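# Load two glove boxes from cart into wall dispenser

## Task

Take both new glove boxes off the cart and set them into the empty slots of the wall-mounted glove dispenser (the cart and the pedal bin are free to shift). At the end, release them and back the robot away; the robot must not tip over or be left leaning, or the task fails.

## Robot and tools

Robot: a Hello Robot Stretch 4 with one arm. It has an omni-wheel base, a lift that rides up a mast, a telescoping arm that reaches straight out, a wrist with yaw, pitch and roll, and a two-finger gripper. It stands about 1.6 m tall, and the base edge lies within 0.23 m of the base origin. Loose objects may occasionally get nudged by something else in the scene.

Frames: the base frame has its origin on the floor beneath the base centre, with x ahead, y to the left and z up. hand_pose is reported in this frame and marks a point between the fingers, 0.015 m back from the tips. With all wrist joints at zero, its axes line up with the base frame. The printed value may be slightly wrong. Odometry is the base frame as it was when the scene began. It comes from wheel counts only, so slipping shows up as travel. Heading runs from -3.142 to 3.142, positive to the left.

execute_actions: "actions" is a list holding one action, or an empty list to just read state and images. "cameras" chooses which images come back: head_camera, head_left_camera, head_right_camera, wrist_camera or "all". Leaving it out or passing null means all; [] means none. An action may contain "base", "joints", or both, plus optional "pace" and "contact_limits". Alternatively it holds only {"end_of_arm": "enable_torque"}, which re-powers any wrist or gripper motor that shut itself off. Every motion in one action starts at the same moment.

"base" takes exactly one relative move, measured from where the base last reported itself:
- translate_m: drive straight ahead by this many metres (negative is backward), -2 to 2.
- strafe_m: slide sideways with no turning (positive is left), -2 to 2.
- rotate_rad: turn in place (positive is counter-clockwise seen from above), -3.2 to 3.2.

"joints" is a single object keyed by joint name. Each value is an absolute target, not an offset:
- lift_m: 0 to 1.2 m.
- arm_m: 0 to 0.55 m.
- wrist_yaw_rad: -1.134 to 4.276. 0 points ahead, positive turns left and 3.14 is stowed; above 3.4 the arm may block it.
- wrist_pitch_rad: -1.117 to 4.259. 0 is level and 1.57 points down.
- wrist_roll_rad: -1.117 to 4.259. Positive turns clockwise as seen from behind the gripper.
- gripper_m: the finger gap, 0 to 0.08 m.
A target outside its range gets clipped and the result reports it. Unknown keys or other bad values reject the whole call, and nothing moves. To unfold the wrist at the start, send lift_m 0.4 with wrist_yaw_rad 0.

"pace" is one of "slow", "default", "fast" or "max". Base speeds for these are 0.1, 0.3, 0.4 and 0.6 m/s, and turn rates are 1, 2, 3 and 4 rad/s. When the lift is above 0.2 m these are reduced further, down to 0.3 m/s and 1 rad/s at full height. "contact_limits" accepts only arm_m, from 0 (gentlest) to 0.75; the default is 0.5. A single action runs for no more than 15 s.

wait: seconds, 0 to 10. It sends no new command and returns the same state and images. zoom_image: camera plus region [x0, y0, x1, y1] in image pixels, measured from the top-left corner, at most 504x504. It gives a sharper view of that camera's latest image. read_manual: returns licence text only. finished_scene: pass the number of the current scene to end it. The goal must already be met and must stay that way, and this cannot be undone.

Cameras: head_camera sits high and looks forward and down, so turn the base to aim it. The two head fisheyes look down more steeply and show the base and arm. wrist_camera looks along the fingers, with the fingertips near the bottom of its image.

Reading results: base_status and joint_status report how each motion ended.
- done: reached the target.
- off_target: stopped short and may still be pushing.
- contact_stop_at_<key>: blocked by contact; lift, arm or wheels go slack.
- limit_stop_at_<name>: a built-in limit stopped it. At tilt (more than 6 degrees), lift, arm and wheels go slack and ignore commands. At own_body, the joint was about to hit the robot; it is likely when the gripper is tipped up and rolled.
- torque_fault: a wrist or gripper motor shut off and went limp; send enable_torque.
on_its_own lists things not commanded in this call, including held targets. A joint you leave out of an action may still be driving to its previous target.

Other readings:
- lidar_m: 12 distances, one per 30-degree sector. The first sector is straight ahead and they go counter-clockwise: 4th is left, 7th behind, 10th right. "-" means nothing seen, or something closer than 0.25 m.
- wrist_depth_mm: a 7x7 grid of depths in mm.
- base_tilt: degrees, with forward and right positive.
- turned_by_wheels versus turned_by_imu: a gap over about 0.1 rad means a bump or slip.
- motor_effort: percent of maximum, with the peak in brackets. For wheels, positive means turning right.

Gripping: command a gap smaller than the box to squeeze. After a grip, off_target means something is held. If gripper effort stays more than about 50 away from 0, the gripper faults and may drop the object.

Things to avoid:
- Driving or turning with more than 1 kg held while arm_m is above 0.2, especially at fast paces.
- Hard, sustained pushes, particularly with the gripper high.
- Pressing the gripper into things with base or arm moves, which causes wrist faults.
- Dropping, slamming or knocking objects over.
- Finishing while still gripping, or while tilted.

Each tool is called after "Emit:" in YAML: its name, and indented under it one key for each argument.

## Session

I'll start by looking at the scene.

Emit:
execute_actions:
  actions: []

Scene clock: 0.00 s.
base_odometry: x=+0.000 y=+0.000 heading=+0.000 (m, m, rad; odometry frame)
turned_by_wheels: +0.000 (rad since the last result)
turned_by_imu: +0.000 (rad since the last result)
base_tilt: forward=+0.1 right=+0.2 (deg)
lidar_m: 1.95 2.25 2.25 2.22 2.55 2.56 0.98 0.82 0.80 0.93 1.76 1.73
base_status: not commanded
joint_positions: lift_m=+0.262 arm_m=-0.001 wrist_yaw_rad=+3.102 wrist_pitch_rad=-0.014 wrist_roll_rad=+0.018 gripper_m=+0.040
joint_status: not commanded
motor_effort: lift_m=+22 arm_m=-1 wrist_yaw_rad=+0 wrist_pitch_rad=-6 wrist_roll_rad=-1 gripper_m=+0 wheel_0=+1 wheel_1=-1 wheel_2=+0 (%)
hand_pose: x=-0.0396 y=+0.0958 z=+0.4427 quat_wxyz=(+0.020, +0.007, +0.009, +1.000) (m; base frame)
wrist_depth_mm: - 138 - - - - - / - 138 - - - - - / 104 138 241 - - - - / 116 138 - - - - - / 820 1008 - - - - - / 854 1025 1576 1756 1756 1618 1661 / 891 991 115 1118 116 1182 1138
pictures: head_camera, head_left_camera, head_right_camera, wrist_camera
Images, in order (width x height): head_camera 420x560, head_left_camera 420x672, head_right_camera 420x672, wrist_camera 616x392.

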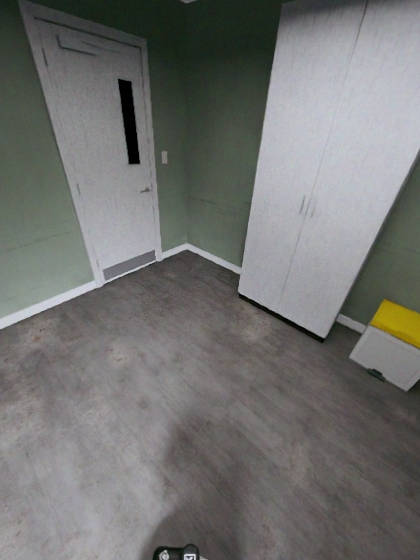

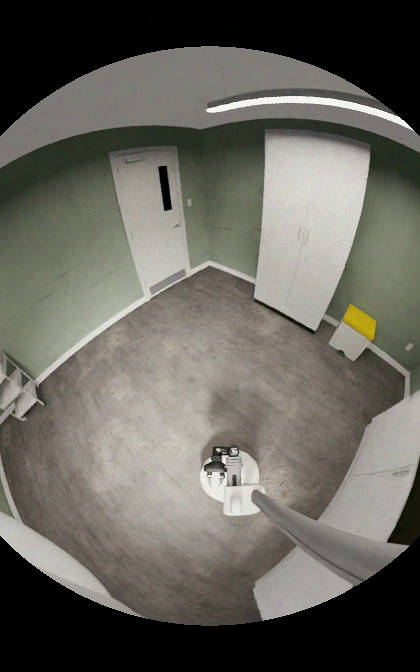

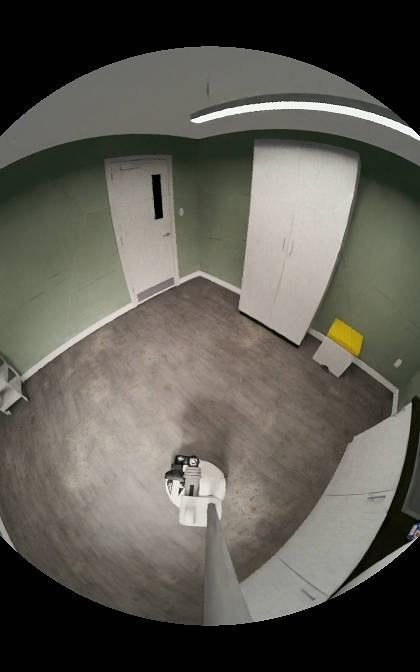

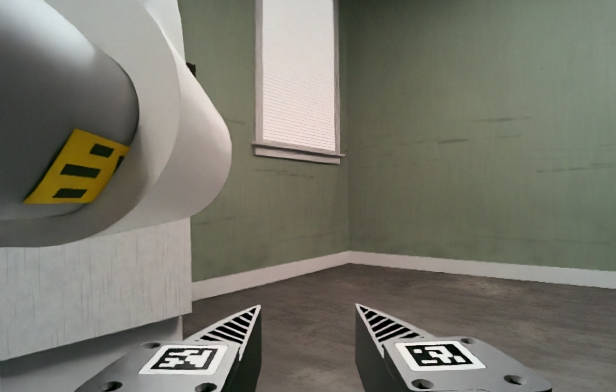

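Emit:
execute_actions:
  actions:
    - {"base": {"rotate_rad": 1.5}, "joints": {"lift_m": 0.4, "wrist_yaw_rad": 0}, "pace": "fast"}

Scene clock: 2.70 s.
base_odometry: x=+0.000 y=+0.000 heading=+1.500 (m, m, rad; odometry frame)
turned_by_wheels: +1.500 (rad since the last result)
turned_by_imu: +1.493 (rad since the last result)
base_tilt: forward=+0.1 right=+0.3 (deg)
lidar_m: 2.20 2.50 2.54 1.05 0.84 0.83 0.93 1.73 1.71 1.89 2.27 2.24
base_status: done
joint_positions: lift_m=+0.400 arm_m=-0.001 wrist_yaw_rad=+0.001 wrist_pitch_rad=-0.014 wrist_roll_rad=+0.018 gripper_m=+0.040
joint_status: all done
motor_effort: lift_m=+25(27) arm_m=-1(1) wrist_yaw_rad=-2(6) wrist_pitch_rad=-8(7) wrist_roll_rad=-1(1) gripper_m=+1(2) wheel_0=+0(8) wheel_1=+0(8) wheel_2=+0(9) (%)
hand_pose: x=+0.3821 y=-0.0873 z=+0.5809 quat_wxyz=(+1.000, +0.009, -0.007, +0.000) (m; base frame)
wrist_depth_mm: - - - - - 1808 1661 / - - - - - 1808 1618 / - - - - - 1808 1661 / - - - - - 1863 1661 / - - - - - 1808 1661 / - - - - - 1808 1661 / 1499 1397 115 1430 116 1430 1464
pictures: head_camera, head_left_camera, head_right_camera, wrist_camera
camera_calibration (this result's frames):
wrist_camera: T_world_to_cam=[[-0.0287783, -0.999555, -0.00784536, -0.0738457], [0.0296632, 0.00699118, -0.999536, 0.62702], [0.999146, -0.0289976, 0.0294488, -0.248223], [0, 0, 0, 1]] pos_world=[0.227286, -0.0853944, 0.633459]
Images, in order (width x height): head_camera 420x560, head_left_camera 420x672, head_right_camera 420x672, wrist_camera 616x392.

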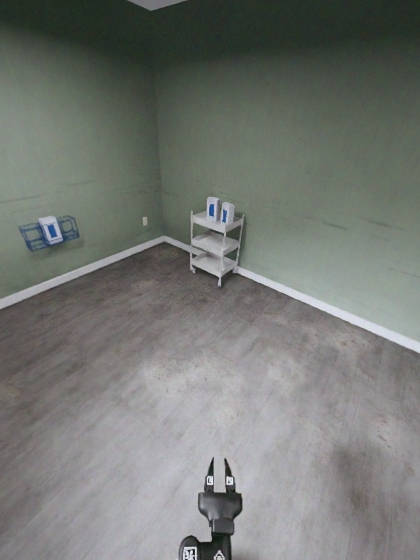

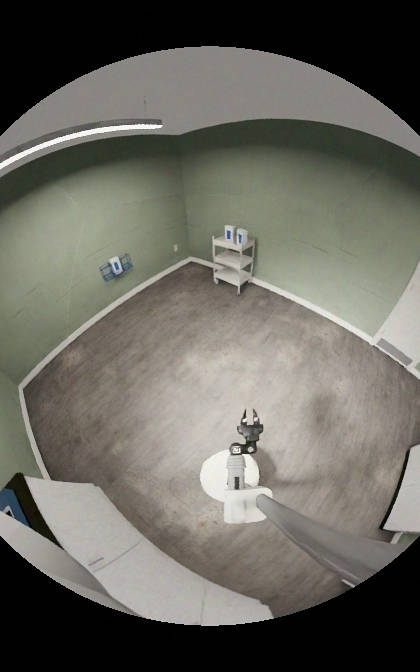

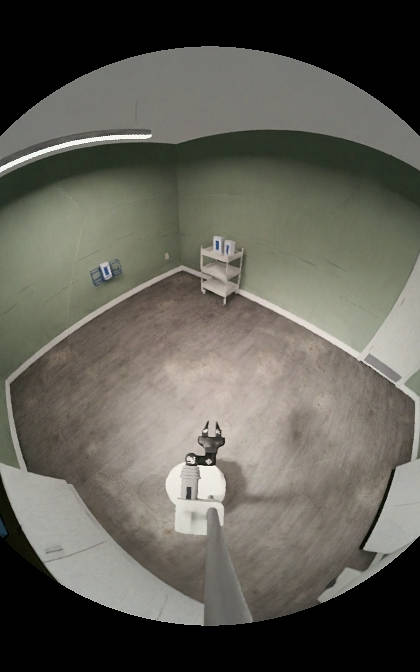

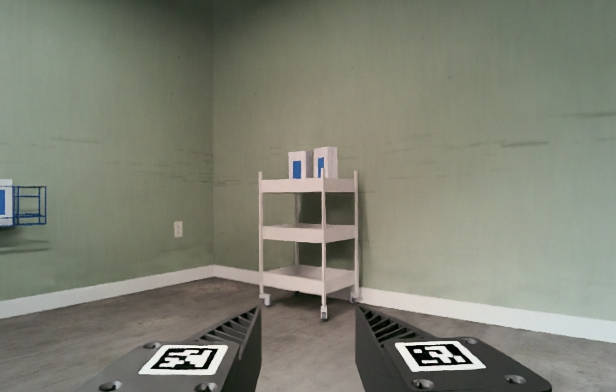

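Emit:
zoom_image:
  camera: "head_camera"
  region: [0, 170, 280, 310]

Emit:
zoom_image:
  camera: "wrist_camera"
  region: [230, 130, 390, 330]

Region (0, 170, 280, 310) of head_camera's 420x560 image, scaled by 1.800, with more detail than that image has.

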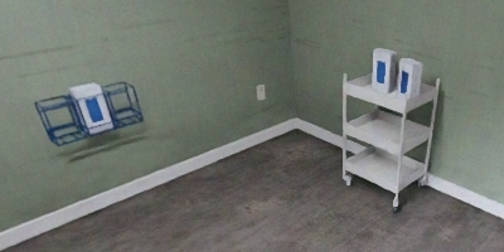

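Region (230, 130, 390, 330) of wrist_camera's 616x392 image, scaled by 2.520; it fills the left 403 columns of this view, and the rest is white.

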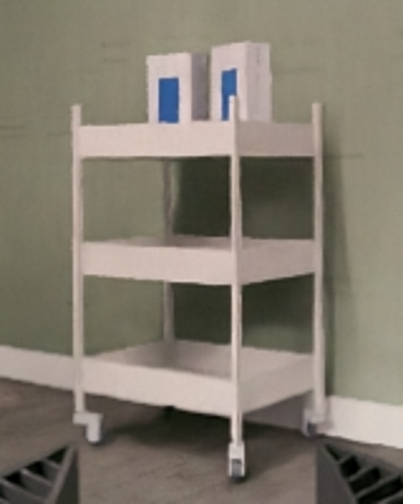

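Emit:
execute_actions:
  actions:
    - {"base": {"translate_m": 1.4}, "joints": {"lift_m": 0.2}, "pace": "max"}

Scene clock: 14.00 s.
base_odometry: x=+0.099 y=+1.397 heading=+1.500 (m, m, rad; odometry frame)
turned_by_wheels: +0.000 (rad since the last result)
turned_by_imu: -0.001 (rad since the last result)
base_tilt: forward=+0.1 right=+0.3 (deg)
lidar_m: 0.81 1.68 1.56 1.82 2.62 1.97 2.16 2.62 2.61 1.43 1.16 0.82
base_status: done
joint_positions: lift_m=+0.200 arm_m=-0.001 wrist_yaw_rad=+0.000 wrist_pitch_rad=-0.014 wrist_roll_rad=+0.018 gripper_m=+0.040
joint_status: all done
motor_effort: lift_m=+19(28) arm_m=-1(1) wrist_yaw_rad=+0(1) wrist_pitch_rad=-7(7) wrist_roll_rad=-1(1) gripper_m=+1(2) wheel_0=-2(7) wheel_1=-2(7) wheel_2=+1(14) (%)
hand_pose: x=+0.3821 y=-0.0874 z=+0.3814 quat_wxyz=(+1.000, +0.009, -0.007, +0.000) (m; base frame)
wrist_depth_mm: 1397 1576 1366 707 634 878 778 / 1366 1537 842 750 759 842 778 / 1366 1576 1336 1138 976 866 788 / 1366 1576 1281 683 640 842 778 / 1366 1576 1336 1118 976 842 788 / 1336 1430 904 991 878 831 778 / 1025 960 116 691 116 831 778
pictures: head_camera, head_left_camera, head_right_camera, wrist_camera
camera_calibration (this result's frames):
wrist_camera: T_world_to_cam=[[-0.0292528, -0.999541, -0.00784296, -0.0753309], [0.029584, 0.00697712, -0.999538, 0.427693], [0.999134, -0.0294713, 0.0293663, -0.242317], [0, 0, 0, 1]] pos_world=[0.227251, -0.0854218, 0.434021]
Images, in order (width x height): head_camera 420x560, head_left_camera 420x672, head_right_camera 420x672, wrist_camera 616x392.

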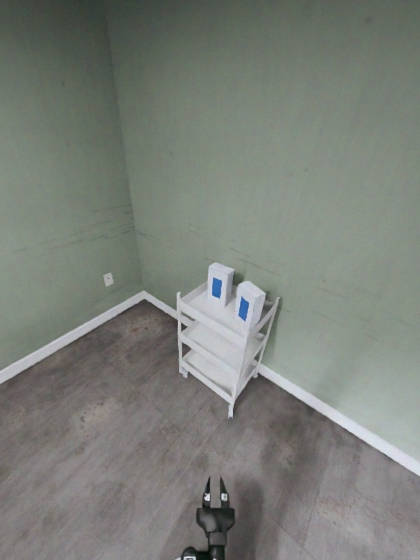

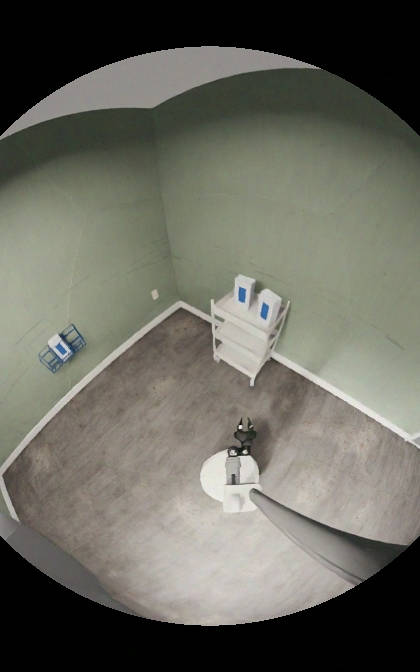

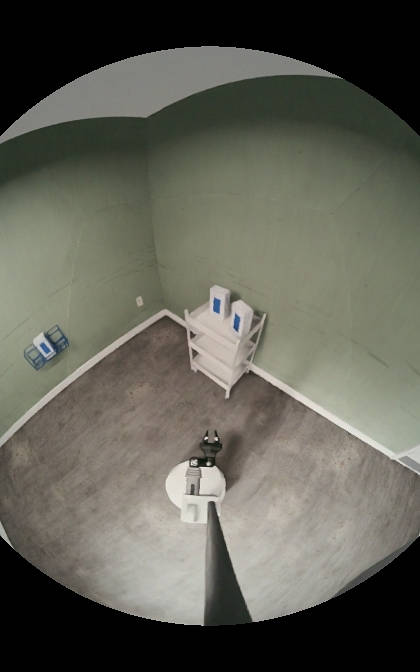

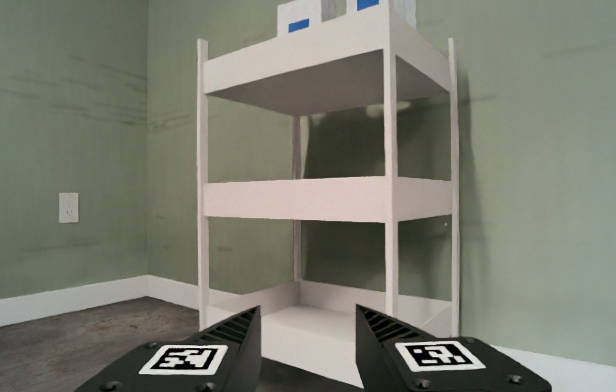

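Emit:
zoom_image:
  camera: "head_camera"
  region: [160, 250, 300, 430]

Emit:
zoom_image:
  camera: "head_left_camera"
  region: [20, 310, 110, 390]

Region (160, 250, 300, 430) of head_camera's 420x560 image, scaled by 2.800, with more detail than that image has.

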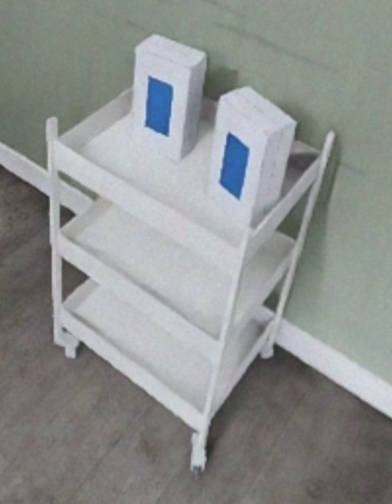

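Region (20, 310, 110, 390) of head_left_camera's 420x672 image, scaled by 5.600, with more detail than that image has.

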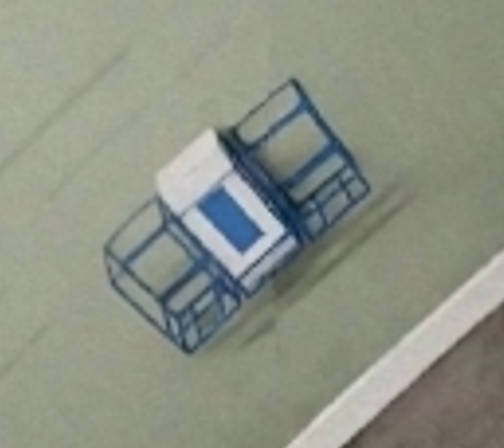

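Emit:
execute_actions:
  actions:
    - {"base": {"rotate_rad": -0.165}, "joints": {"lift_m": 1.08, "wrist_pitch_rad": 1.571, "wrist_roll_rad": 2.116, "gripper_m": 0.08}, "pace": "fast"}
  cameras: ["head_camera"]

Emit:
execute_actions:
  actions:
    - {"base": {"translate_m": 0.4}, "joints": {"arm_m": 0.36}, "pace": "fast"}

Scene clock: 23.63 s.
base_odometry: x=+0.099 y=+1.397 heading=+1.334 (m, m, rad; odometry frame)
turned_by_wheels: -0.165 (rad since the last result)
turned_by_imu: -0.162 (rad since the last result)
base_tilt: forward=+0.1 right=+0.3 (deg)
lidar_m: 0.83 1.07 1.57 1.65 2.33 1.94 2.04 2.70 2.58 1.68 1.21 1.15
base_status: done
joint_positions: lift_m=+1.080 arm_m=-0.001 wrist_yaw_rad=+0.000 wrist_pitch_rad=+1.571 wrist_roll_rad=+2.116 gripper_m=+0.080
joint_status: all done
motor_effort: lift_m=+26(26) arm_m=-1(1) wrist_yaw_rad=-1(1) wrist_pitch_rad=+0(7) wrist_roll_rad=+0(4) gripper_m=+4(5) wheel_0=-1(6) wheel_1=-1(6) wheel_2=-2(6) (%)
hand_pose: x=+0.1694 y=-0.0874 z=+1.0452 quat_wxyz=(+0.347, +0.616, +0.347, -0.616) (m; base frame)
wrist_depth_mm: 1182 1160 1160 1182 1205 1205 1205 / 1160 1160 1160 1182 1182 1182 273 / 1160 1182 1182 1182 1205 459 1205 / 1138 1160 1182 946 976 1182 1229 / 1160 1138 1160 976 991 1182 1205 / 1160 1160 1182 1205 1182 1182 1205 / 1138 108 1160 1182 1182 107 -
pictures: head_camera
Images, in order (width x height): head_camera 420x560.

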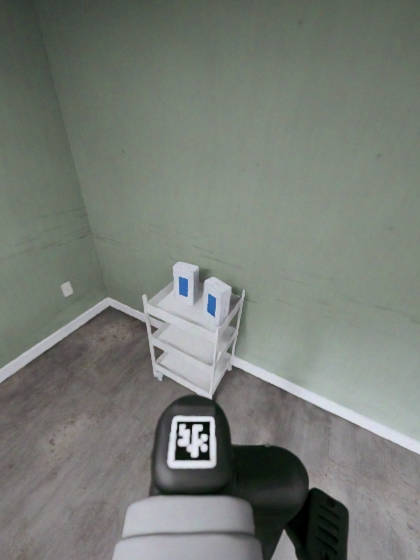

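Scene clock: 26.30 s.
base_odometry: x=+0.193 y=+1.785 heading=+1.335 (m, m, rad; odometry frame)
turned_by_wheels: +0.000 (rad since the last result)
turned_by_imu: +0.000 (rad since the last result)
base_tilt: forward=+0.1 right=+0.3 (deg)
lidar_m: 0.41 0.59 1.46 1.43 2.08 2.37 2.39 2.91 2.82 1.17 0.83 0.56
base_status: done
joint_positions: lift_m=+1.080 arm_m=+0.359 wrist_yaw_rad=+0.000 wrist_pitch_rad=+1.571 wrist_roll_rad=+2.116 gripper_m=+0.080
joint_status: all done
motor_effort: lift_m=+25(26) arm_m=+7(9) wrist_yaw_rad=-2(1) wrist_pitch_rad=+1(1) wrist_roll_rad=-1(0) gripper_m=+3(3) wheel_0=+2(6) wheel_1=+2(5) wheel_2=+0(10) (%)
hand_pose: x=+0.5297 y=-0.0874 z=+1.0452 quat_wxyz=(+0.347, +0.616, +0.347, -0.616) (m; base frame)
wrist_depth_mm: 530 788 1160 1160 1205 1182 1229 / 517 798 1138 1182 1182 1008 1182 / 512 788 1182 1205 1138 976 1205 / 496 715 1160 1182 1182 991 1182 / 504 517 290 530 1182 1182 1205 / 500 517 289 525 1205 1182 1182 / 452 108 287 525 842 107 -
pictures: head_camera, head_left_camera, head_right_camera, wrist_camera
camera_calibration (this result's frames):
wrist_camera: T_world_to_cam=[[-0.860417, 0.508744, 0.0293582, 0.467436], [0.508511, 0.860916, -0.015478, -0.120811], [-0.0331493, 0.00161142, -0.999449, 1.21556], [0, 0, 0, 1]] pos_world=[0.503918, -0.135756, 1.1993]
Images, in order (width x height): head_camera 420x560, head_left_camera 420x672, head_right_camera 420x672, wrist_camera 616x392.

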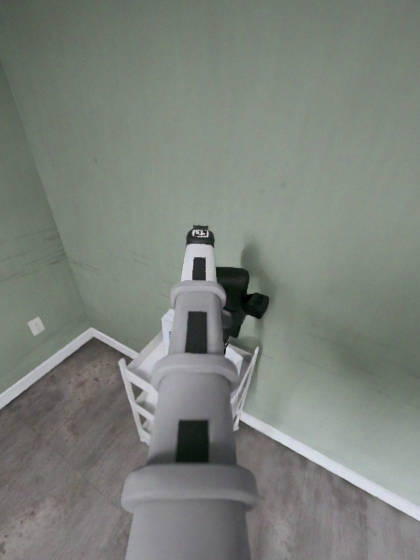

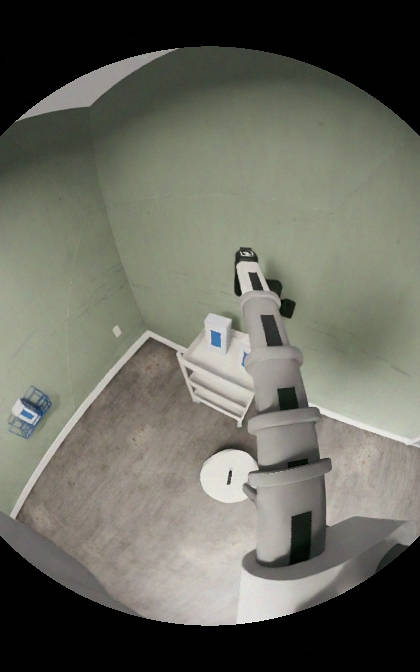

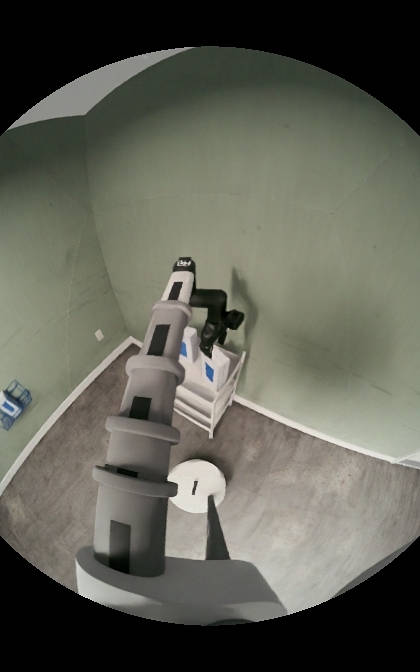

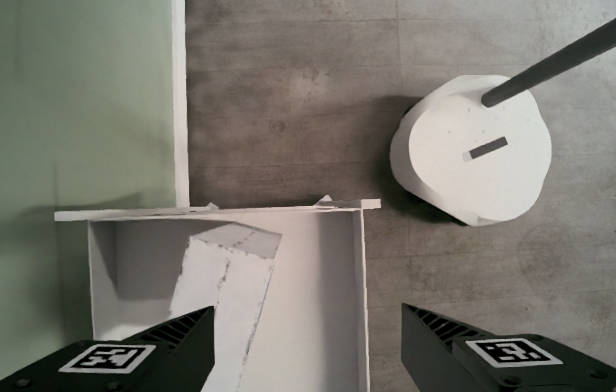

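Emit:
execute_actions:
  actions:
    - {"joints": {"arm_m": 0.437, "wrist_roll_rad": 2.36, "lift_m": 1.01}, "pace": "fast"}
  cameras: ["wrist_camera"]

Scene clock: 30.13 s.
base_odometry: x=+0.193 y=+1.785 heading=+1.335 (m, m, rad; odometry frame)
turned_by_wheels: +0.000 (rad since the last result)
turned_by_imu: +0.002 (rad since the last result)
base_tilt: forward=+0.1 right=+0.3 (deg)
lidar_m: 0.40 0.57 1.46 1.45 2.10 2.35 2.39 2.90 2.83 1.18 0.84 0.55
base_status: not commanded
joint_positions: lift_m=+1.010 arm_m=+0.436 wrist_yaw_rad=+0.000 wrist_pitch_rad=+1.571 wrist_roll_rad=+2.360 gripper_m=+0.080
joint_status: all done
motor_effort: lift_m=+17(24) arm_m=+7(8) wrist_yaw_rad=-2(1) wrist_pitch_rad=+2(1) wrist_roll_rad=+0(4) gripper_m=+3(3) wheel_0=+2(2) wheel_1=+2(2) wheel_2=+0(0) (%)
hand_pose: x=+0.6067 y=-0.0874 z=+0.9759 quat_wxyz=(+0.270, +0.654, +0.270, -0.654) (m; base frame)
wrist_depth_mm: 559 946 1118 1160 1138 917 1138 / 508 842 1118 1098 1098 917 917 / 480 759 1098 1118 991 904 1118 / 452 640 459 223 462 1118 1118 / 402 452 449 224 462 1138 1098 / 387 455 452 222 462 1118 1118 / 347 108 220 220 462 107 -
pictures: wrist_camera
camera_calibration (this result's frames):
wrist_camera: T_world_to_cam=[[-0.712113, 0.701454, 0.0292956, 0.462654], [0.70135, 0.712651, -0.0153931, -0.291085], [-0.031675, 0.00958485, -0.999452, 1.14866], [0, 0, 0, 1]] pos_world=[0.569997, -0.128098, 1.12999]
Images, in order (width x height): wrist_camera 616x392.

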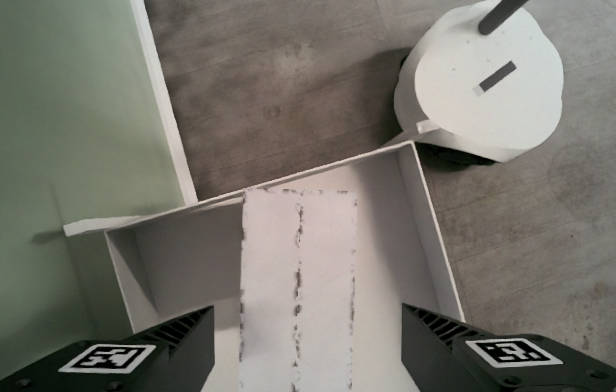

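Emit:
execute_actions:
  actions:
    - {"joints": {"lift_m": 0.917}, "pace": "default"}
  cameras: ["wrist_camera"]

Emit:
execute_actions:
  actions:
    - {"joints": {"gripper_m": 0.05}}
  cameras: ["wrist_camera", "head_right_camera"]

Scene clock: 32.50 s.
base_odometry: x=+0.193 y=+1.785 heading=+1.335 (m, m, rad; odometry frame)
turned_by_wheels: +0.000 (rad since the last result)
turned_by_imu: +0.001 (rad since the last result)
base_tilt: forward=+0.1 right=+0.3 (deg)
lidar_m: 0.40 0.57 1.46 1.44 2.12 2.36 2.41 2.91 2.82 1.19 0.85 0.55
base_status: not commanded
joint_positions: lift_m=+0.917 arm_m=+0.436 wrist_yaw_rad=+0.000 wrist_pitch_rad=+1.571 wrist_roll_rad=+2.360 gripper_m=+0.080
joint_status: all done
motor_effort: lift_m=+17(15) arm_m=+7(7) wrist_yaw_rad=-2(2) wrist_pitch_rad=+1(1) wrist_roll_rad=+0(0) gripper_m=+5(5) wheel_0=+2(2) wheel_1=+2(2) wheel_2=+0(1) (%)
hand_pose: x=+0.6067 y=-0.0874 z=+0.8830 quat_wxyz=(+0.270, +0.654, +0.270, -0.654) (m; base frame)
wrist_depth_mm: 554 917 1008 1025 1042 809 842 / 512 854 1025 1025 1042 809 831 / 477 759 1008 1025 373 831 1060 / 442 621 131 131 370 1042 1042 / 319 359 130 131 132 373 1025 / 362 362 130 130 131 370 1008 / 349 108 129 130 131 107 -
pictures: wrist_camera
camera_calibration (this result's frames):
wrist_camera: T_world_to_cam=[[-0.712112, 0.701454, 0.0293207, 0.465349], [0.70135, 0.712651, -0.0154178, -0.292489], [-0.0317103, 0.00958485, -0.999451, 1.05577], [0, 0, 0, 1]] pos_world=[0.569996, -0.128098, 1.03703]
Images, in order (width x height): wrist_camera 616x392.

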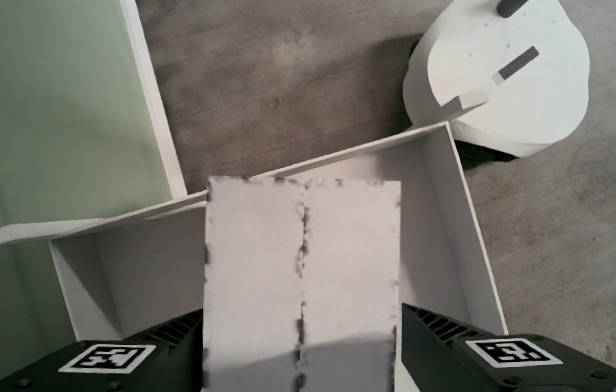

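Scene clock: 33.47 s.
base_odometry: x=+0.193 y=+1.785 heading=+1.335 (m, m, rad; odometry frame)
turned_by_wheels: +0.000 (rad since the last result)
turned_by_imu: +0.000 (rad since the last result)
base_tilt: forward=+0.1 right=+0.2 (deg)
lidar_m: 0.41 0.59 1.45 1.41 2.07 2.35 2.39 2.92 2.83 1.18 0.85 0.57
base_status: not commanded
joint_positions: lift_m=+0.917 arm_m=+0.436 wrist_yaw_rad=+0.000 wrist_pitch_rad=+1.570 wrist_roll_rad=+2.360 gripper_m=+0.061
joint_status: gripper_m off_target (ended at +0.061, target +0.050)
on_its_own: gripper_m is held at +0.057, not at your +0.050, by its contact guard: the fingers met something
motor_effort: lift_m=+16(16) arm_m=+7(7) wrist_yaw_rad=+0(2) wrist_pitch_rad=+3(2) wrist_roll_rad=-1(0) gripper_m=-27(27) wheel_0=+2(2) wheel_1=+2(2) wheel_2=+1(1) (%)
hand_pose: x=+0.6068 y=-0.0874 z=+0.8830 quat_wxyz=(+0.270, +0.654, +0.269, -0.654) (m; base frame)
wrist_depth_mm: 554 931 1008 1025 1042 820 842 / 512 854 1025 1008 1025 820 831 / 477 759 1025 1025 370 820 1042 / 442 621 322 131 133 1042 1042 / 320 359 129 131 132 373 1025 / 364 359 130 130 132 370 1025 / 355 105 129 130 131 - 1025
pictures: head_right_camera, wrist_camera
camera_calibration (this result's frames):
wrist_camera: T_world_to_cam=[[-0.712021, 0.701563, 0.0289105, 0.465755], [0.701468, 0.712543, -0.0150135, -0.293014], [-0.0311329, 0.00958982, -0.999469, 1.05544], [0, 0, 0, 1]] pos_world=[0.570026, -0.128092, 1.03701]
Images, in order (width x height): head_right_camera 420x672, wrist_camera 616x392.

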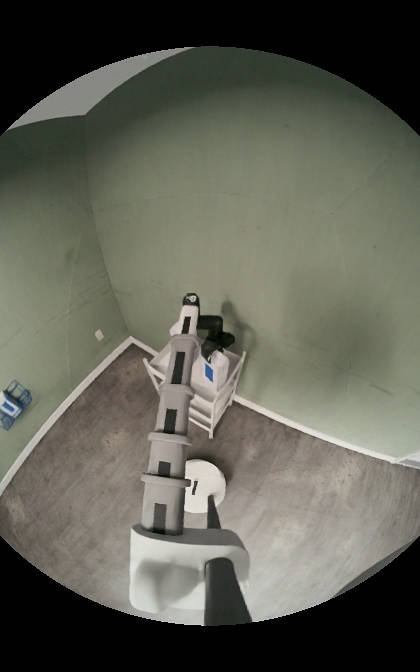

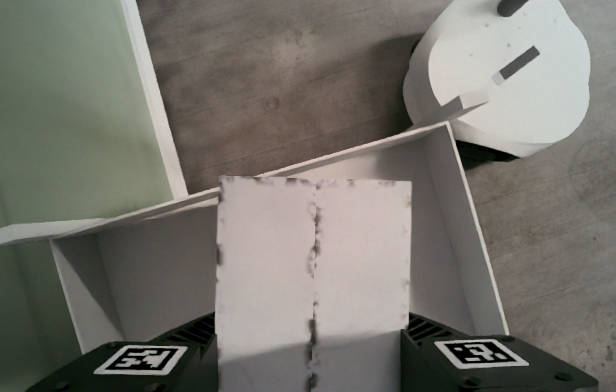

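Emit:
execute_actions:
  actions:
    - {"joints": {"lift_m": 1.06}, "pace": "default"}
  cameras: []

Emit:
execute_actions:
  actions:
    - {"joints": {"arm_m": 0.1, "wrist_roll_rad": 1.571}, "pace": "default"}
  cameras: ["wrist_camera", "head_right_camera"]

Scene clock: 37.10 s.
base_odometry: x=+0.193 y=+1.785 heading=+1.335 (m, m, rad; odometry frame)
turned_by_wheels: +0.000 (rad since the last result)
turned_by_imu: +0.001 (rad since the last result)
base_tilt: forward=+0.1 right=+0.3 (deg)
lidar_m: 0.41 0.61 1.45 1.43 2.13 2.35 2.40 2.92 2.84 1.17 0.84 0.53
base_status: not commanded
joint_positions: lift_m=+1.059 arm_m=+0.436 wrist_yaw_rad=+0.000 wrist_pitch_rad=+1.571 wrist_roll_rad=+2.360 gripper_m=+0.061
joint_status: all done
on_its_own: gripper_m is held at +0.057, not at your +0.050, by its contact guard: the fingers met something
motor_effort: lift_m=+28(30) arm_m=+7(7) wrist_yaw_rad=+0(1) wrist_pitch_rad=+2(4) wrist_roll_rad=+0(1) gripper_m=-26(27) wheel_0=+1(2) wheel_1=+2(2) wheel_2=+0(0) (%)
hand_pose: x=+0.6067 y=-0.0874 z=+1.0250 quat_wxyz=(+0.269, +0.654, +0.269, -0.654) (m; base frame)
wrist_depth_mm: 554 960 1138 1182 1182 960 1160 / 512 842 1118 1138 1060 976 1182 / 473 750 1138 1138 1078 946 1182 / 445 661 477 132 133 1160 1160 / 418 496 130 131 132 1160 1205 / 389 500 129 131 132 1160 1182 / 362 105 129 130 131 - 1160
pictures: none
No camera images: the call's "cameras" was empty. Leave "cameras" out to get every camera's image.

Scene clock: 39.23 s.
base_odometry: x=+0.193 y=+1.785 heading=+1.335 (m, m, rad; odometry frame)
turned_by_wheels: +0.000 (rad since the last result)
turned_by_imu: +0.001 (rad since the last result)
base_tilt: forward=+0.0 right=+0.3 (deg)
lidar_m: 0.27 0.57 1.45 1.43 2.11 2.36 2.40 2.92 2.82 1.20 0.84 0.25
base_status: not commanded
joint_positions: lift_m=+1.059 arm_m=+0.101 wrist_yaw_rad=+0.000 wrist_pitch_rad=+1.571 wrist_roll_rad=+1.571 gripper_m=+0.061
joint_status: all done
on_its_own: gripper_m is held at +0.057, not at your +0.050, by its contact guard: the fingers met something
motor_effort: lift_m=+29(28) arm_m=-7(9) wrist_yaw_rad=-1(0) wrist_pitch_rad=-1(2) wrist_roll_rad=-1(6) gripper_m=-28(27) wheel_0=+1(1) wheel_1=+2(2) wheel_2=+0(1) (%)
hand_pose: x=+0.2721 y=-0.0874 z=+1.0250 quat_wxyz=(+0.500, +0.500, +0.500, -0.500) (m; base frame)
wrist_depth_mm: 668 891 1138 1160 1182 1138 1182 / 715 1008 1138 1160 1182 1182 1182 / 732 1118 1138 1138 1138 1160 1160 / 496 750 741 131 133 1138 1182 / 492 496 130 131 132 976 1160 / 492 496 129 131 132 1160 1182 / 496 105 129 130 131 - 1205
pictures: head_right_camera, wrist_camera
camera_calibration (this result's frames):
wrist_camera: T_world_to_cam=[[-0.999506, -0.0103588, 0.0296639, 0.238528], [-0.0108223, 0.999821, -0.0155102, 0.163365], [-0.029498, -0.0158236, -0.99944, 1.18426], [0, 0, 0, 1]] pos_world=[0.275111, -0.142125, 1.17906]
Images, in order (width x height): head_right_camera 420x672, wrist_camera 616x392.

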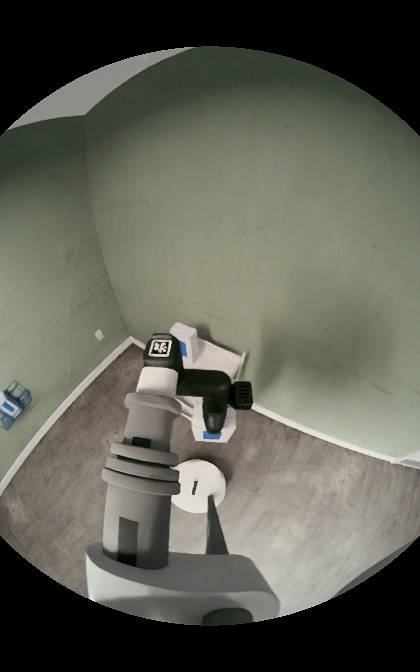

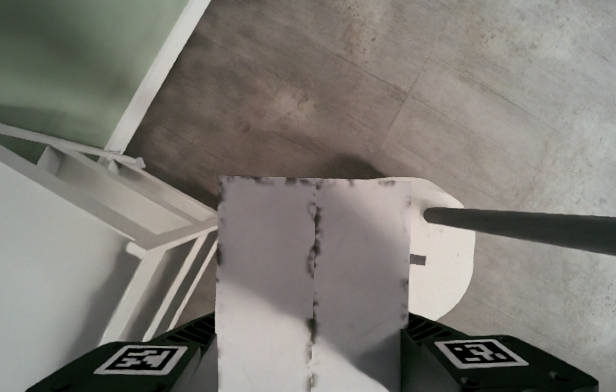

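Emit:
execute_actions:
  actions:
    - {"base": {"rotate_rad": 1.035}, "pace": "default"}
  cameras: ["head_camera", "head_left_camera"]

Scene clock: 41.47 s.
base_odometry: x=+0.193 y=+1.785 heading=+2.370 (m, m, rad; odometry frame)
turned_by_wheels: +1.035 (rad since the last result)
turned_by_imu: +1.030 (rad since the last result)
base_tilt: forward=+0.1 right=+0.3 (deg)
lidar_m: 0.26 1.45 2.07 2.35 2.38 2.95 2.85 1.19 0.84 0.56 0.43 0.25
base_status: done
joint_positions: lift_m=+1.059 arm_m=+0.101 wrist_yaw_rad=+0.000 wrist_pitch_rad=+1.571 wrist_roll_rad=+1.571 gripper_m=+0.061
joint_status: not commanded
on_its_own: gripper_m is held at +0.057, not at your +0.050, by its contact guard: the fingers met something
motor_effort: lift_m=+28(28) arm_m=-7(7) wrist_yaw_rad=+0(1) wrist_pitch_rad=+1(1) wrist_roll_rad=-1(1) gripper_m=-25(29) wheel_0=+0(6) wheel_1=-1(7) wheel_2=+0(5) (%)
hand_pose: x=+0.2722 y=-0.0874 z=+1.0250 quat_wxyz=(+0.500, +0.500, +0.500, -0.500) (m; base frame)
wrist_depth_mm: 1118 778 759 778 1182 1182 1205 / 1118 1138 1025 1025 1182 1182 1160 / 1138 1138 1160 1138 1160 1182 1205 / 1098 1160 1160 131 133 1205 1182 / 1118 1138 130 131 133 960 1182 / 1138 1138 130 131 132 1160 1205 / 1098 105 129 130 131 - 1182
pictures: head_camera, head_left_camera
Images, in order (width x height): head_camera 420x560, head_left_camera 420x672.

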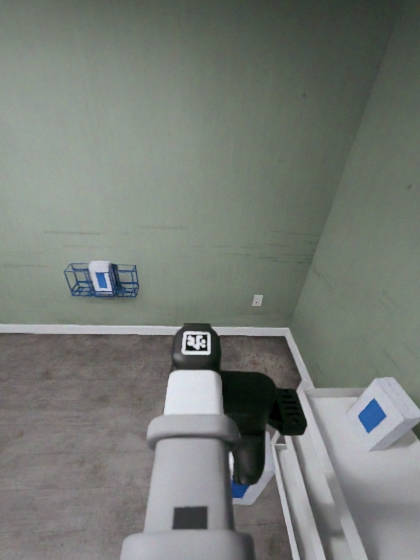

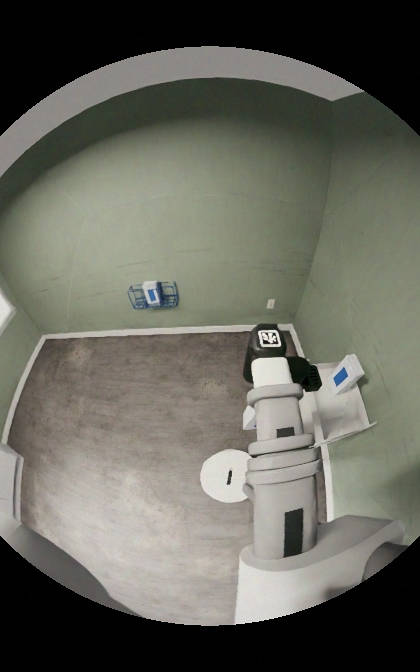

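Emit:
zoom_image:
  camera: "head_camera"
  region: [50, 245, 160, 345]

Region (50, 245, 160, 345) of head_camera's 420x560 image, scaled by 4.582, with more detail than that image has; it fills the top 458 rows of this view, and the rest is white.

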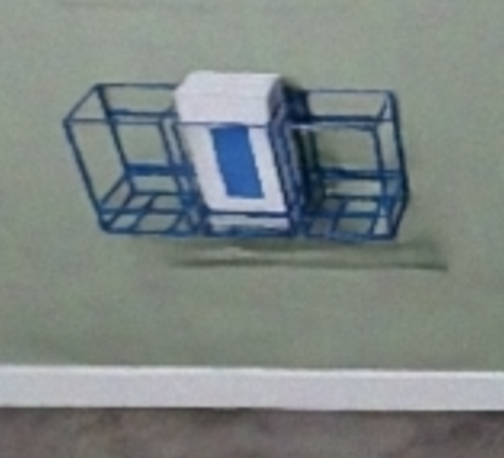

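Emit:
execute_actions:
  actions:
    - {"base": {"strafe_m": 0.597}, "joints": {"lift_m": 0.99}, "pace": "fast"}
  cameras: []

Emit:
execute_actions:
  actions:
    - {"base": {"translate_m": 0.85}, "joints": {"arm_m": 0.2}, "pace": "fast"}

Scene clock: 48.07 s.
base_odometry: x=-0.224 y=+1.358 heading=+2.370 (m, m, rad; odometry frame)
turned_by_wheels: +0.000 (rad since the last result)
turned_by_imu: +0.004 (rad since the last result)
base_tilt: forward=+0.1 right=+0.3 (deg)
lidar_m: 0.25 1.51 2.04 1.75 1.75 2.42 2.86 2.05 1.48 1.00 1.02 0.25
base_status: done
joint_positions: lift_m=+0.990 arm_m=+0.101 wrist_yaw_rad=+0.000 wrist_pitch_rad=+1.571 wrist_roll_rad=+1.571 gripper_m=+0.061
joint_status: all done
on_its_own: gripper_m is held at +0.057, not at your +0.050, by its contact guard: the fingers met something
motor_effort: lift_m=+19(25) arm_m=-7(7) wrist_yaw_rad=+1(1) wrist_pitch_rad=+1(1) wrist_roll_rad=-2(2) gripper_m=-28(28) wheel_0=+0(9) wheel_1=+0(11) wheel_2=+1(1) (%)
hand_pose: x=+0.2721 y=-0.0874 z=+0.9557 quat_wxyz=(+0.500, +0.500, +0.500, -0.500) (m; base frame)
wrist_depth_mm: 1042 1060 1098 1078 1098 1118 1118 / 1060 1060 1098 1078 1098 1078 1118 / 1078 1060 1060 1078 1098 1118 1078 / 1060 1060 1078 131 133 1098 1098 / 1060 1060 130 131 132 878 1138 / 1078 1060 129 131 132 1118 1138 / 1060 105 129 130 131 - 1118
pictures: none
No camera images: the call's "cameras" was empty. Leave "cameras" out to get every camera's image.

Scene clock: 51.90 s.
base_odometry: x=-0.833 y=+1.950 heading=+2.370 (m, m, rad; odometry frame)
turned_by_wheels: +0.000 (rad since the last result)
turned_by_imu: +0.000 (rad since the last result)
base_tilt: forward=+0.1 right=+0.2 (deg)
lidar_m: 0.30 0.50 0.84 2.27 2.14 2.40 3.86 2.03 1.01 1.02 0.91 0.33
base_status: done
joint_positions: lift_m=+0.990 arm_m=+0.199 wrist_yaw_rad=+0.000 wrist_pitch_rad=+1.571 wrist_roll_rad=+1.571 gripper_m=+0.061
joint_status: all done
on_its_own: gripper_m is held at +0.057, not at your +0.050, by its contact guard: the fingers met something
motor_effort: lift_m=+19(19) arm_m=+7(9) wrist_yaw_rad=+0(2) wrist_pitch_rad=+0(4) wrist_roll_rad=-1(2) gripper_m=-28(26) wheel_0=+1(6) wheel_1=-1(7) wheel_2=+1(8) (%)
hand_pose: x=+0.3697 y=-0.0874 z=+0.9557 quat_wxyz=(+0.500, +0.500, +0.500, -0.500) (m; base frame)
wrist_depth_mm: 413 634 1098 1078 1078 1118 1118 / 407 634 1078 1098 1078 1118 1118 / 407 634 1078 1078 1098 1118 1118 / 404 580 549 132 132 891 1118 / 399 591 130 131 132 904 1098 / 397 492 130 131 132 891 1098 / 379 105 129 130 131 - 1098
pictures: head_camera, head_left_camera, head_right_camera, wrist_camera
camera_calibration (this result's frames):
wrist_camera: T_world_to_cam=[[-0.999514, -0.0104337, 0.0293634, 0.3384], [-0.0108926, 0.99982, -0.0155135, 0.163376], [-0.0291963, -0.0158258, -0.999448, 1.11783], [0, 0, 0, 1]] pos_world=[0.372652, -0.142125, 1.10981]
Images, in order (width x height): head_camera 420x560, head_left_camera 420x672, head_right_camera 420x672, wrist_camera 616x392.

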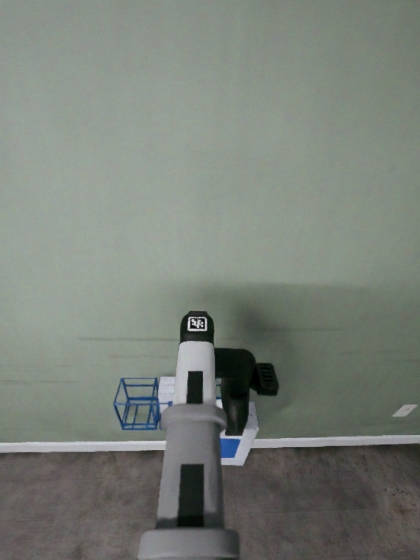

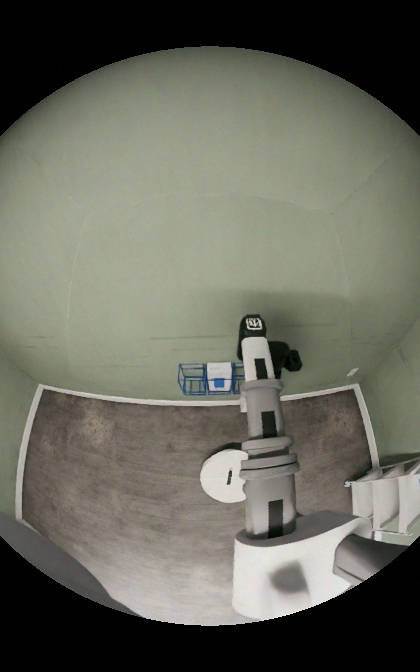

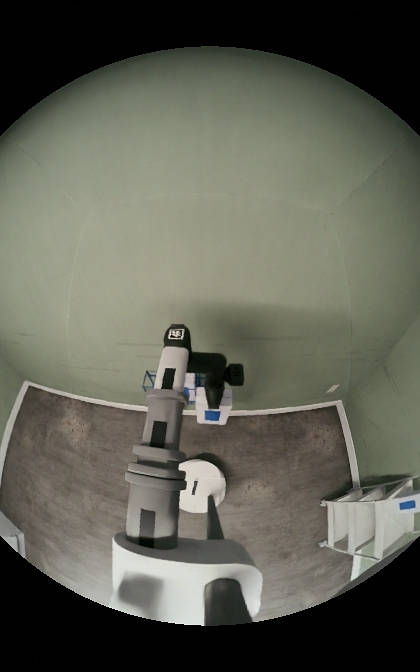

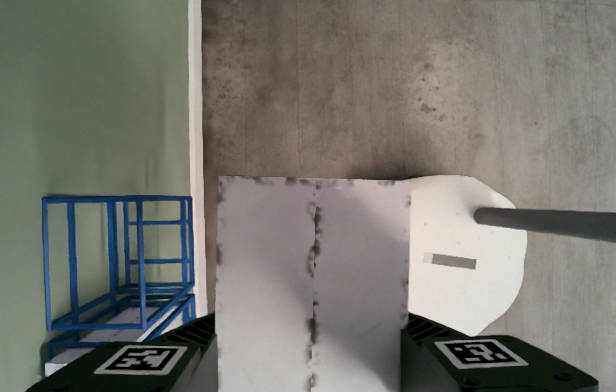

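Emit:
execute_actions:
  actions:
    - {"base": {"strafe_m": 0.012}, "joints": {"arm_m": 0.372, "wrist_pitch_rad": 1.451}, "pace": "default"}
  cameras: ["wrist_camera", "head_right_camera", "head_left_camera"]

Scene clock: 60.00 s.
base_odometry: x=-0.841 y=+1.942 heading=+2.370 (m, m, rad; odometry frame)
turned_by_wheels: +0.000 (rad since the last result)
turned_by_imu: +0.002 (rad since the last result)
base_tilt: forward=+0.1 right=+0.3 (deg)
lidar_m: 0.49 0.52 0.87 2.27 2.11 2.40 3.87 2.05 1.03 1.04 0.88 0.52
base_status: done
joint_positions: lift_m=+0.990 arm_m=+0.371 wrist_yaw_rad=+0.000 wrist_pitch_rad=+1.452 wrist_roll_rad=+1.571 gripper_m=+0.061
joint_status: all done
on_its_own: gripper_m is held at +0.057, not at your +0.050, by its contact guard: the fingers met something
motor_effort: lift_m=+19(19) arm_m=+7(9) wrist_yaw_rad=-2(1) wrist_pitch_rad=+0(8) wrist_roll_rad=-2(1) gripper_m=-29(28) wheel_0=-1(6) wheel_1=+0(6) wheel_2=-1(1) (%)
hand_pose: x=+0.5669 y=-0.0874 z=+0.9572 quat_wxyz=(+0.529, +0.529, +0.469, -0.469) (m; base frame)
wrist_depth_mm: 110 154 276 1042 1078 1060 1042 / 111 154 276 991 1078 1078 1042 / 110 154 272 1008 1060 1060 1042 / 110 153 203 132 133 1060 842 / 110 152 131 131 132 904 831 / 111 149 130 131 132 1042 831 / 107 105 129 130 131 - 1008
pictures: head_left_camera, head_right_camera, wrist_camera
camera_calibration (this result's frames):
wrist_camera: T_world_to_cam=[[-0.995921, -0.010528, -0.0896177, 0.647349], [-0.00906626, 0.999819, -0.0167028, 0.165649], [0.0897773, -0.0158221, -0.995836, 1.05419], [0, 0, 0, 1]] pos_world=[0.551568, -0.142124, 1.11058]
Images, in order (width x height): head_left_camera 420x672, head_right_camera 420x672, wrist_camera 616x392.

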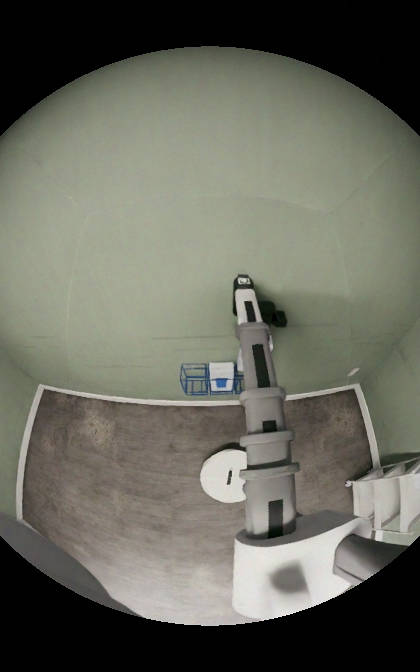

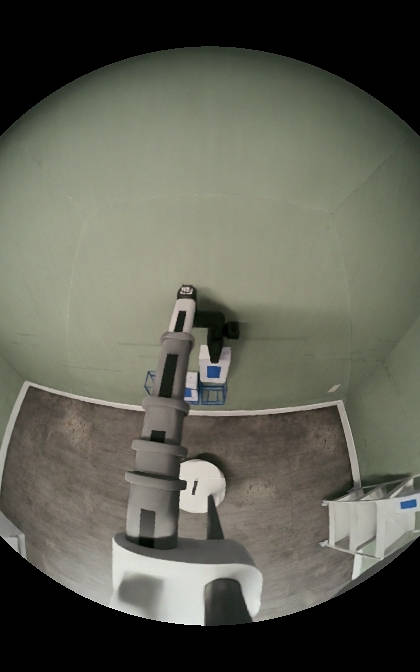

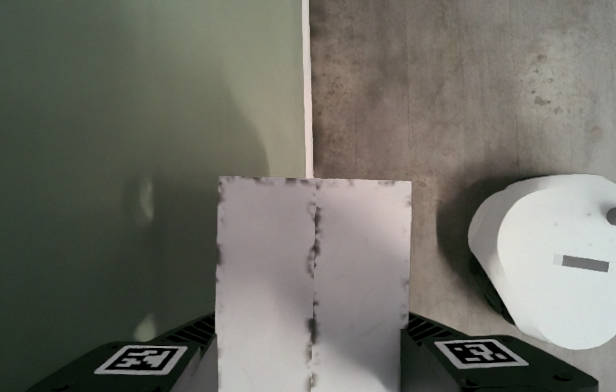

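Emit:
zoom_image:
  camera: "head_right_camera"
  region: [130, 300, 270, 420]

Region (130, 300, 270, 420) of head_right_camera's 420x672 image, scaled by 3.600, with more detail than that image has; it fills the top 432 rows of this view, and the rest is white.

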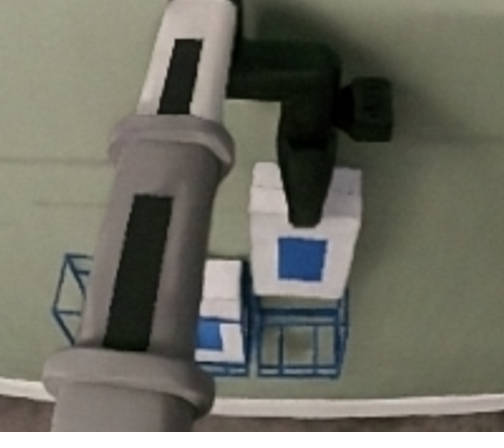

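Emit:
execute_actions:
  actions:
    - {"joints": {"lift_m": 0.89}, "pace": "slow"}
  cameras: ["wrist_camera", "head_right_camera"]

Emit:
zoom_image:
  camera: "head_right_camera"
  region: [130, 300, 270, 420]

Scene clock: 63.60 s.
base_odometry: x=-0.841 y=+1.942 heading=+2.370 (m, m, rad; odometry frame)
turned_by_wheels: +0.000 (rad since the last result)
turned_by_imu: +0.001 (rad since the last result)
base_tilt: forward=+0.1 right=+0.3 (deg)
lidar_m: 0.51 0.54 0.86 2.25 2.14 2.39 3.88 2.06 1.04 1.03 0.88 0.53
base_status: not commanded
joint_positions: lift_m=+0.890 arm_m=+0.371 wrist_yaw_rad=+0.000 wrist_pitch_rad=+1.452 wrist_roll_rad=+1.571 gripper_m=+0.061
joint_status: all done
on_its_own: gripper_m is held at +0.057, not at your +0.050, by its contact guard: the fingers met something
motor_effort: lift_m=+18(21) arm_m=+7(7) wrist_yaw_rad=-1(2) wrist_pitch_rad=-3(3) wrist_roll_rad=-1(2) gripper_m=-28(26) wheel_0=-1(1) wheel_1=+0(0) wheel_2=-1(1) (%)
hand_pose: x=+0.5669 y=-0.0874 z=+0.8573 quat_wxyz=(+0.529, +0.529, +0.469, -0.469) (m; base frame)
wrist_depth_mm: 110 154 276 991 960 960 946 / 111 154 274 976 976 960 931 / 111 153 271 931 960 946 946 / 110 153 203 131 132 960 741 / 110 151 129 130 132 917 750 / 111 149 129 130 131 960 750 / 107 105 129 130 131 - 750
pictures: head_right_camera, wrist_camera
camera_calibration (this result's frames):
wrist_camera: T_world_to_cam=[[-0.995939, -0.0105964, -0.0894043, 0.638197], [-0.00913774, 0.999819, -0.0167089, 0.164025], [0.0895652, -0.0158241, -0.995855, 0.95481], [0, 0, 0, 1]] pos_world=[0.551586, -0.142124, 1.01065]
Images, in order (width x height): head_right_camera 420x672, wrist_camera 616x392.

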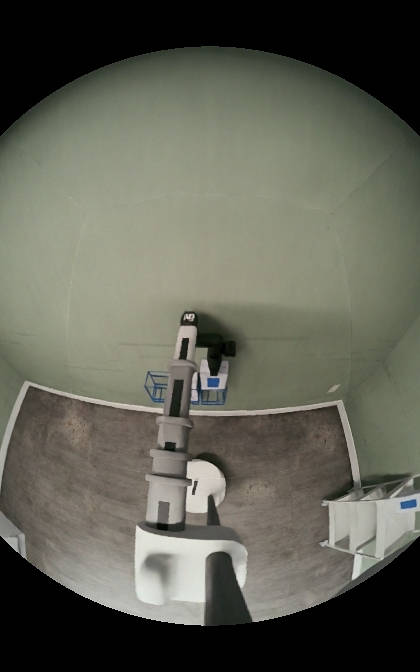

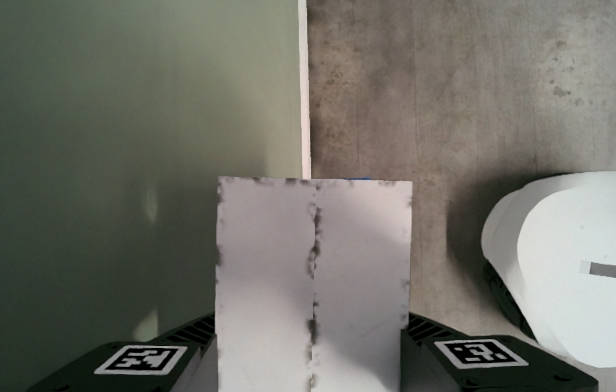

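Region (130, 300, 270, 420) of head_right_camera's 420x672 image, scaled by 3.600, with more detail than that image has; it fills the top 432 rows of this view, and the rest is white.

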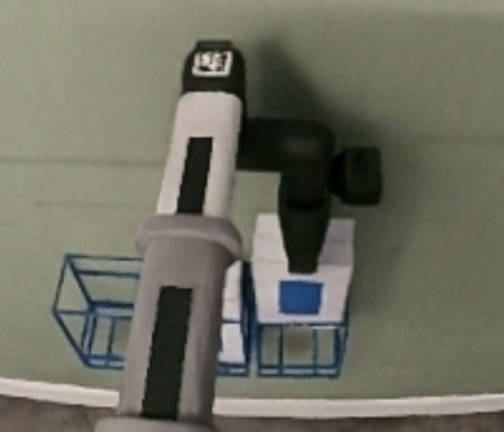

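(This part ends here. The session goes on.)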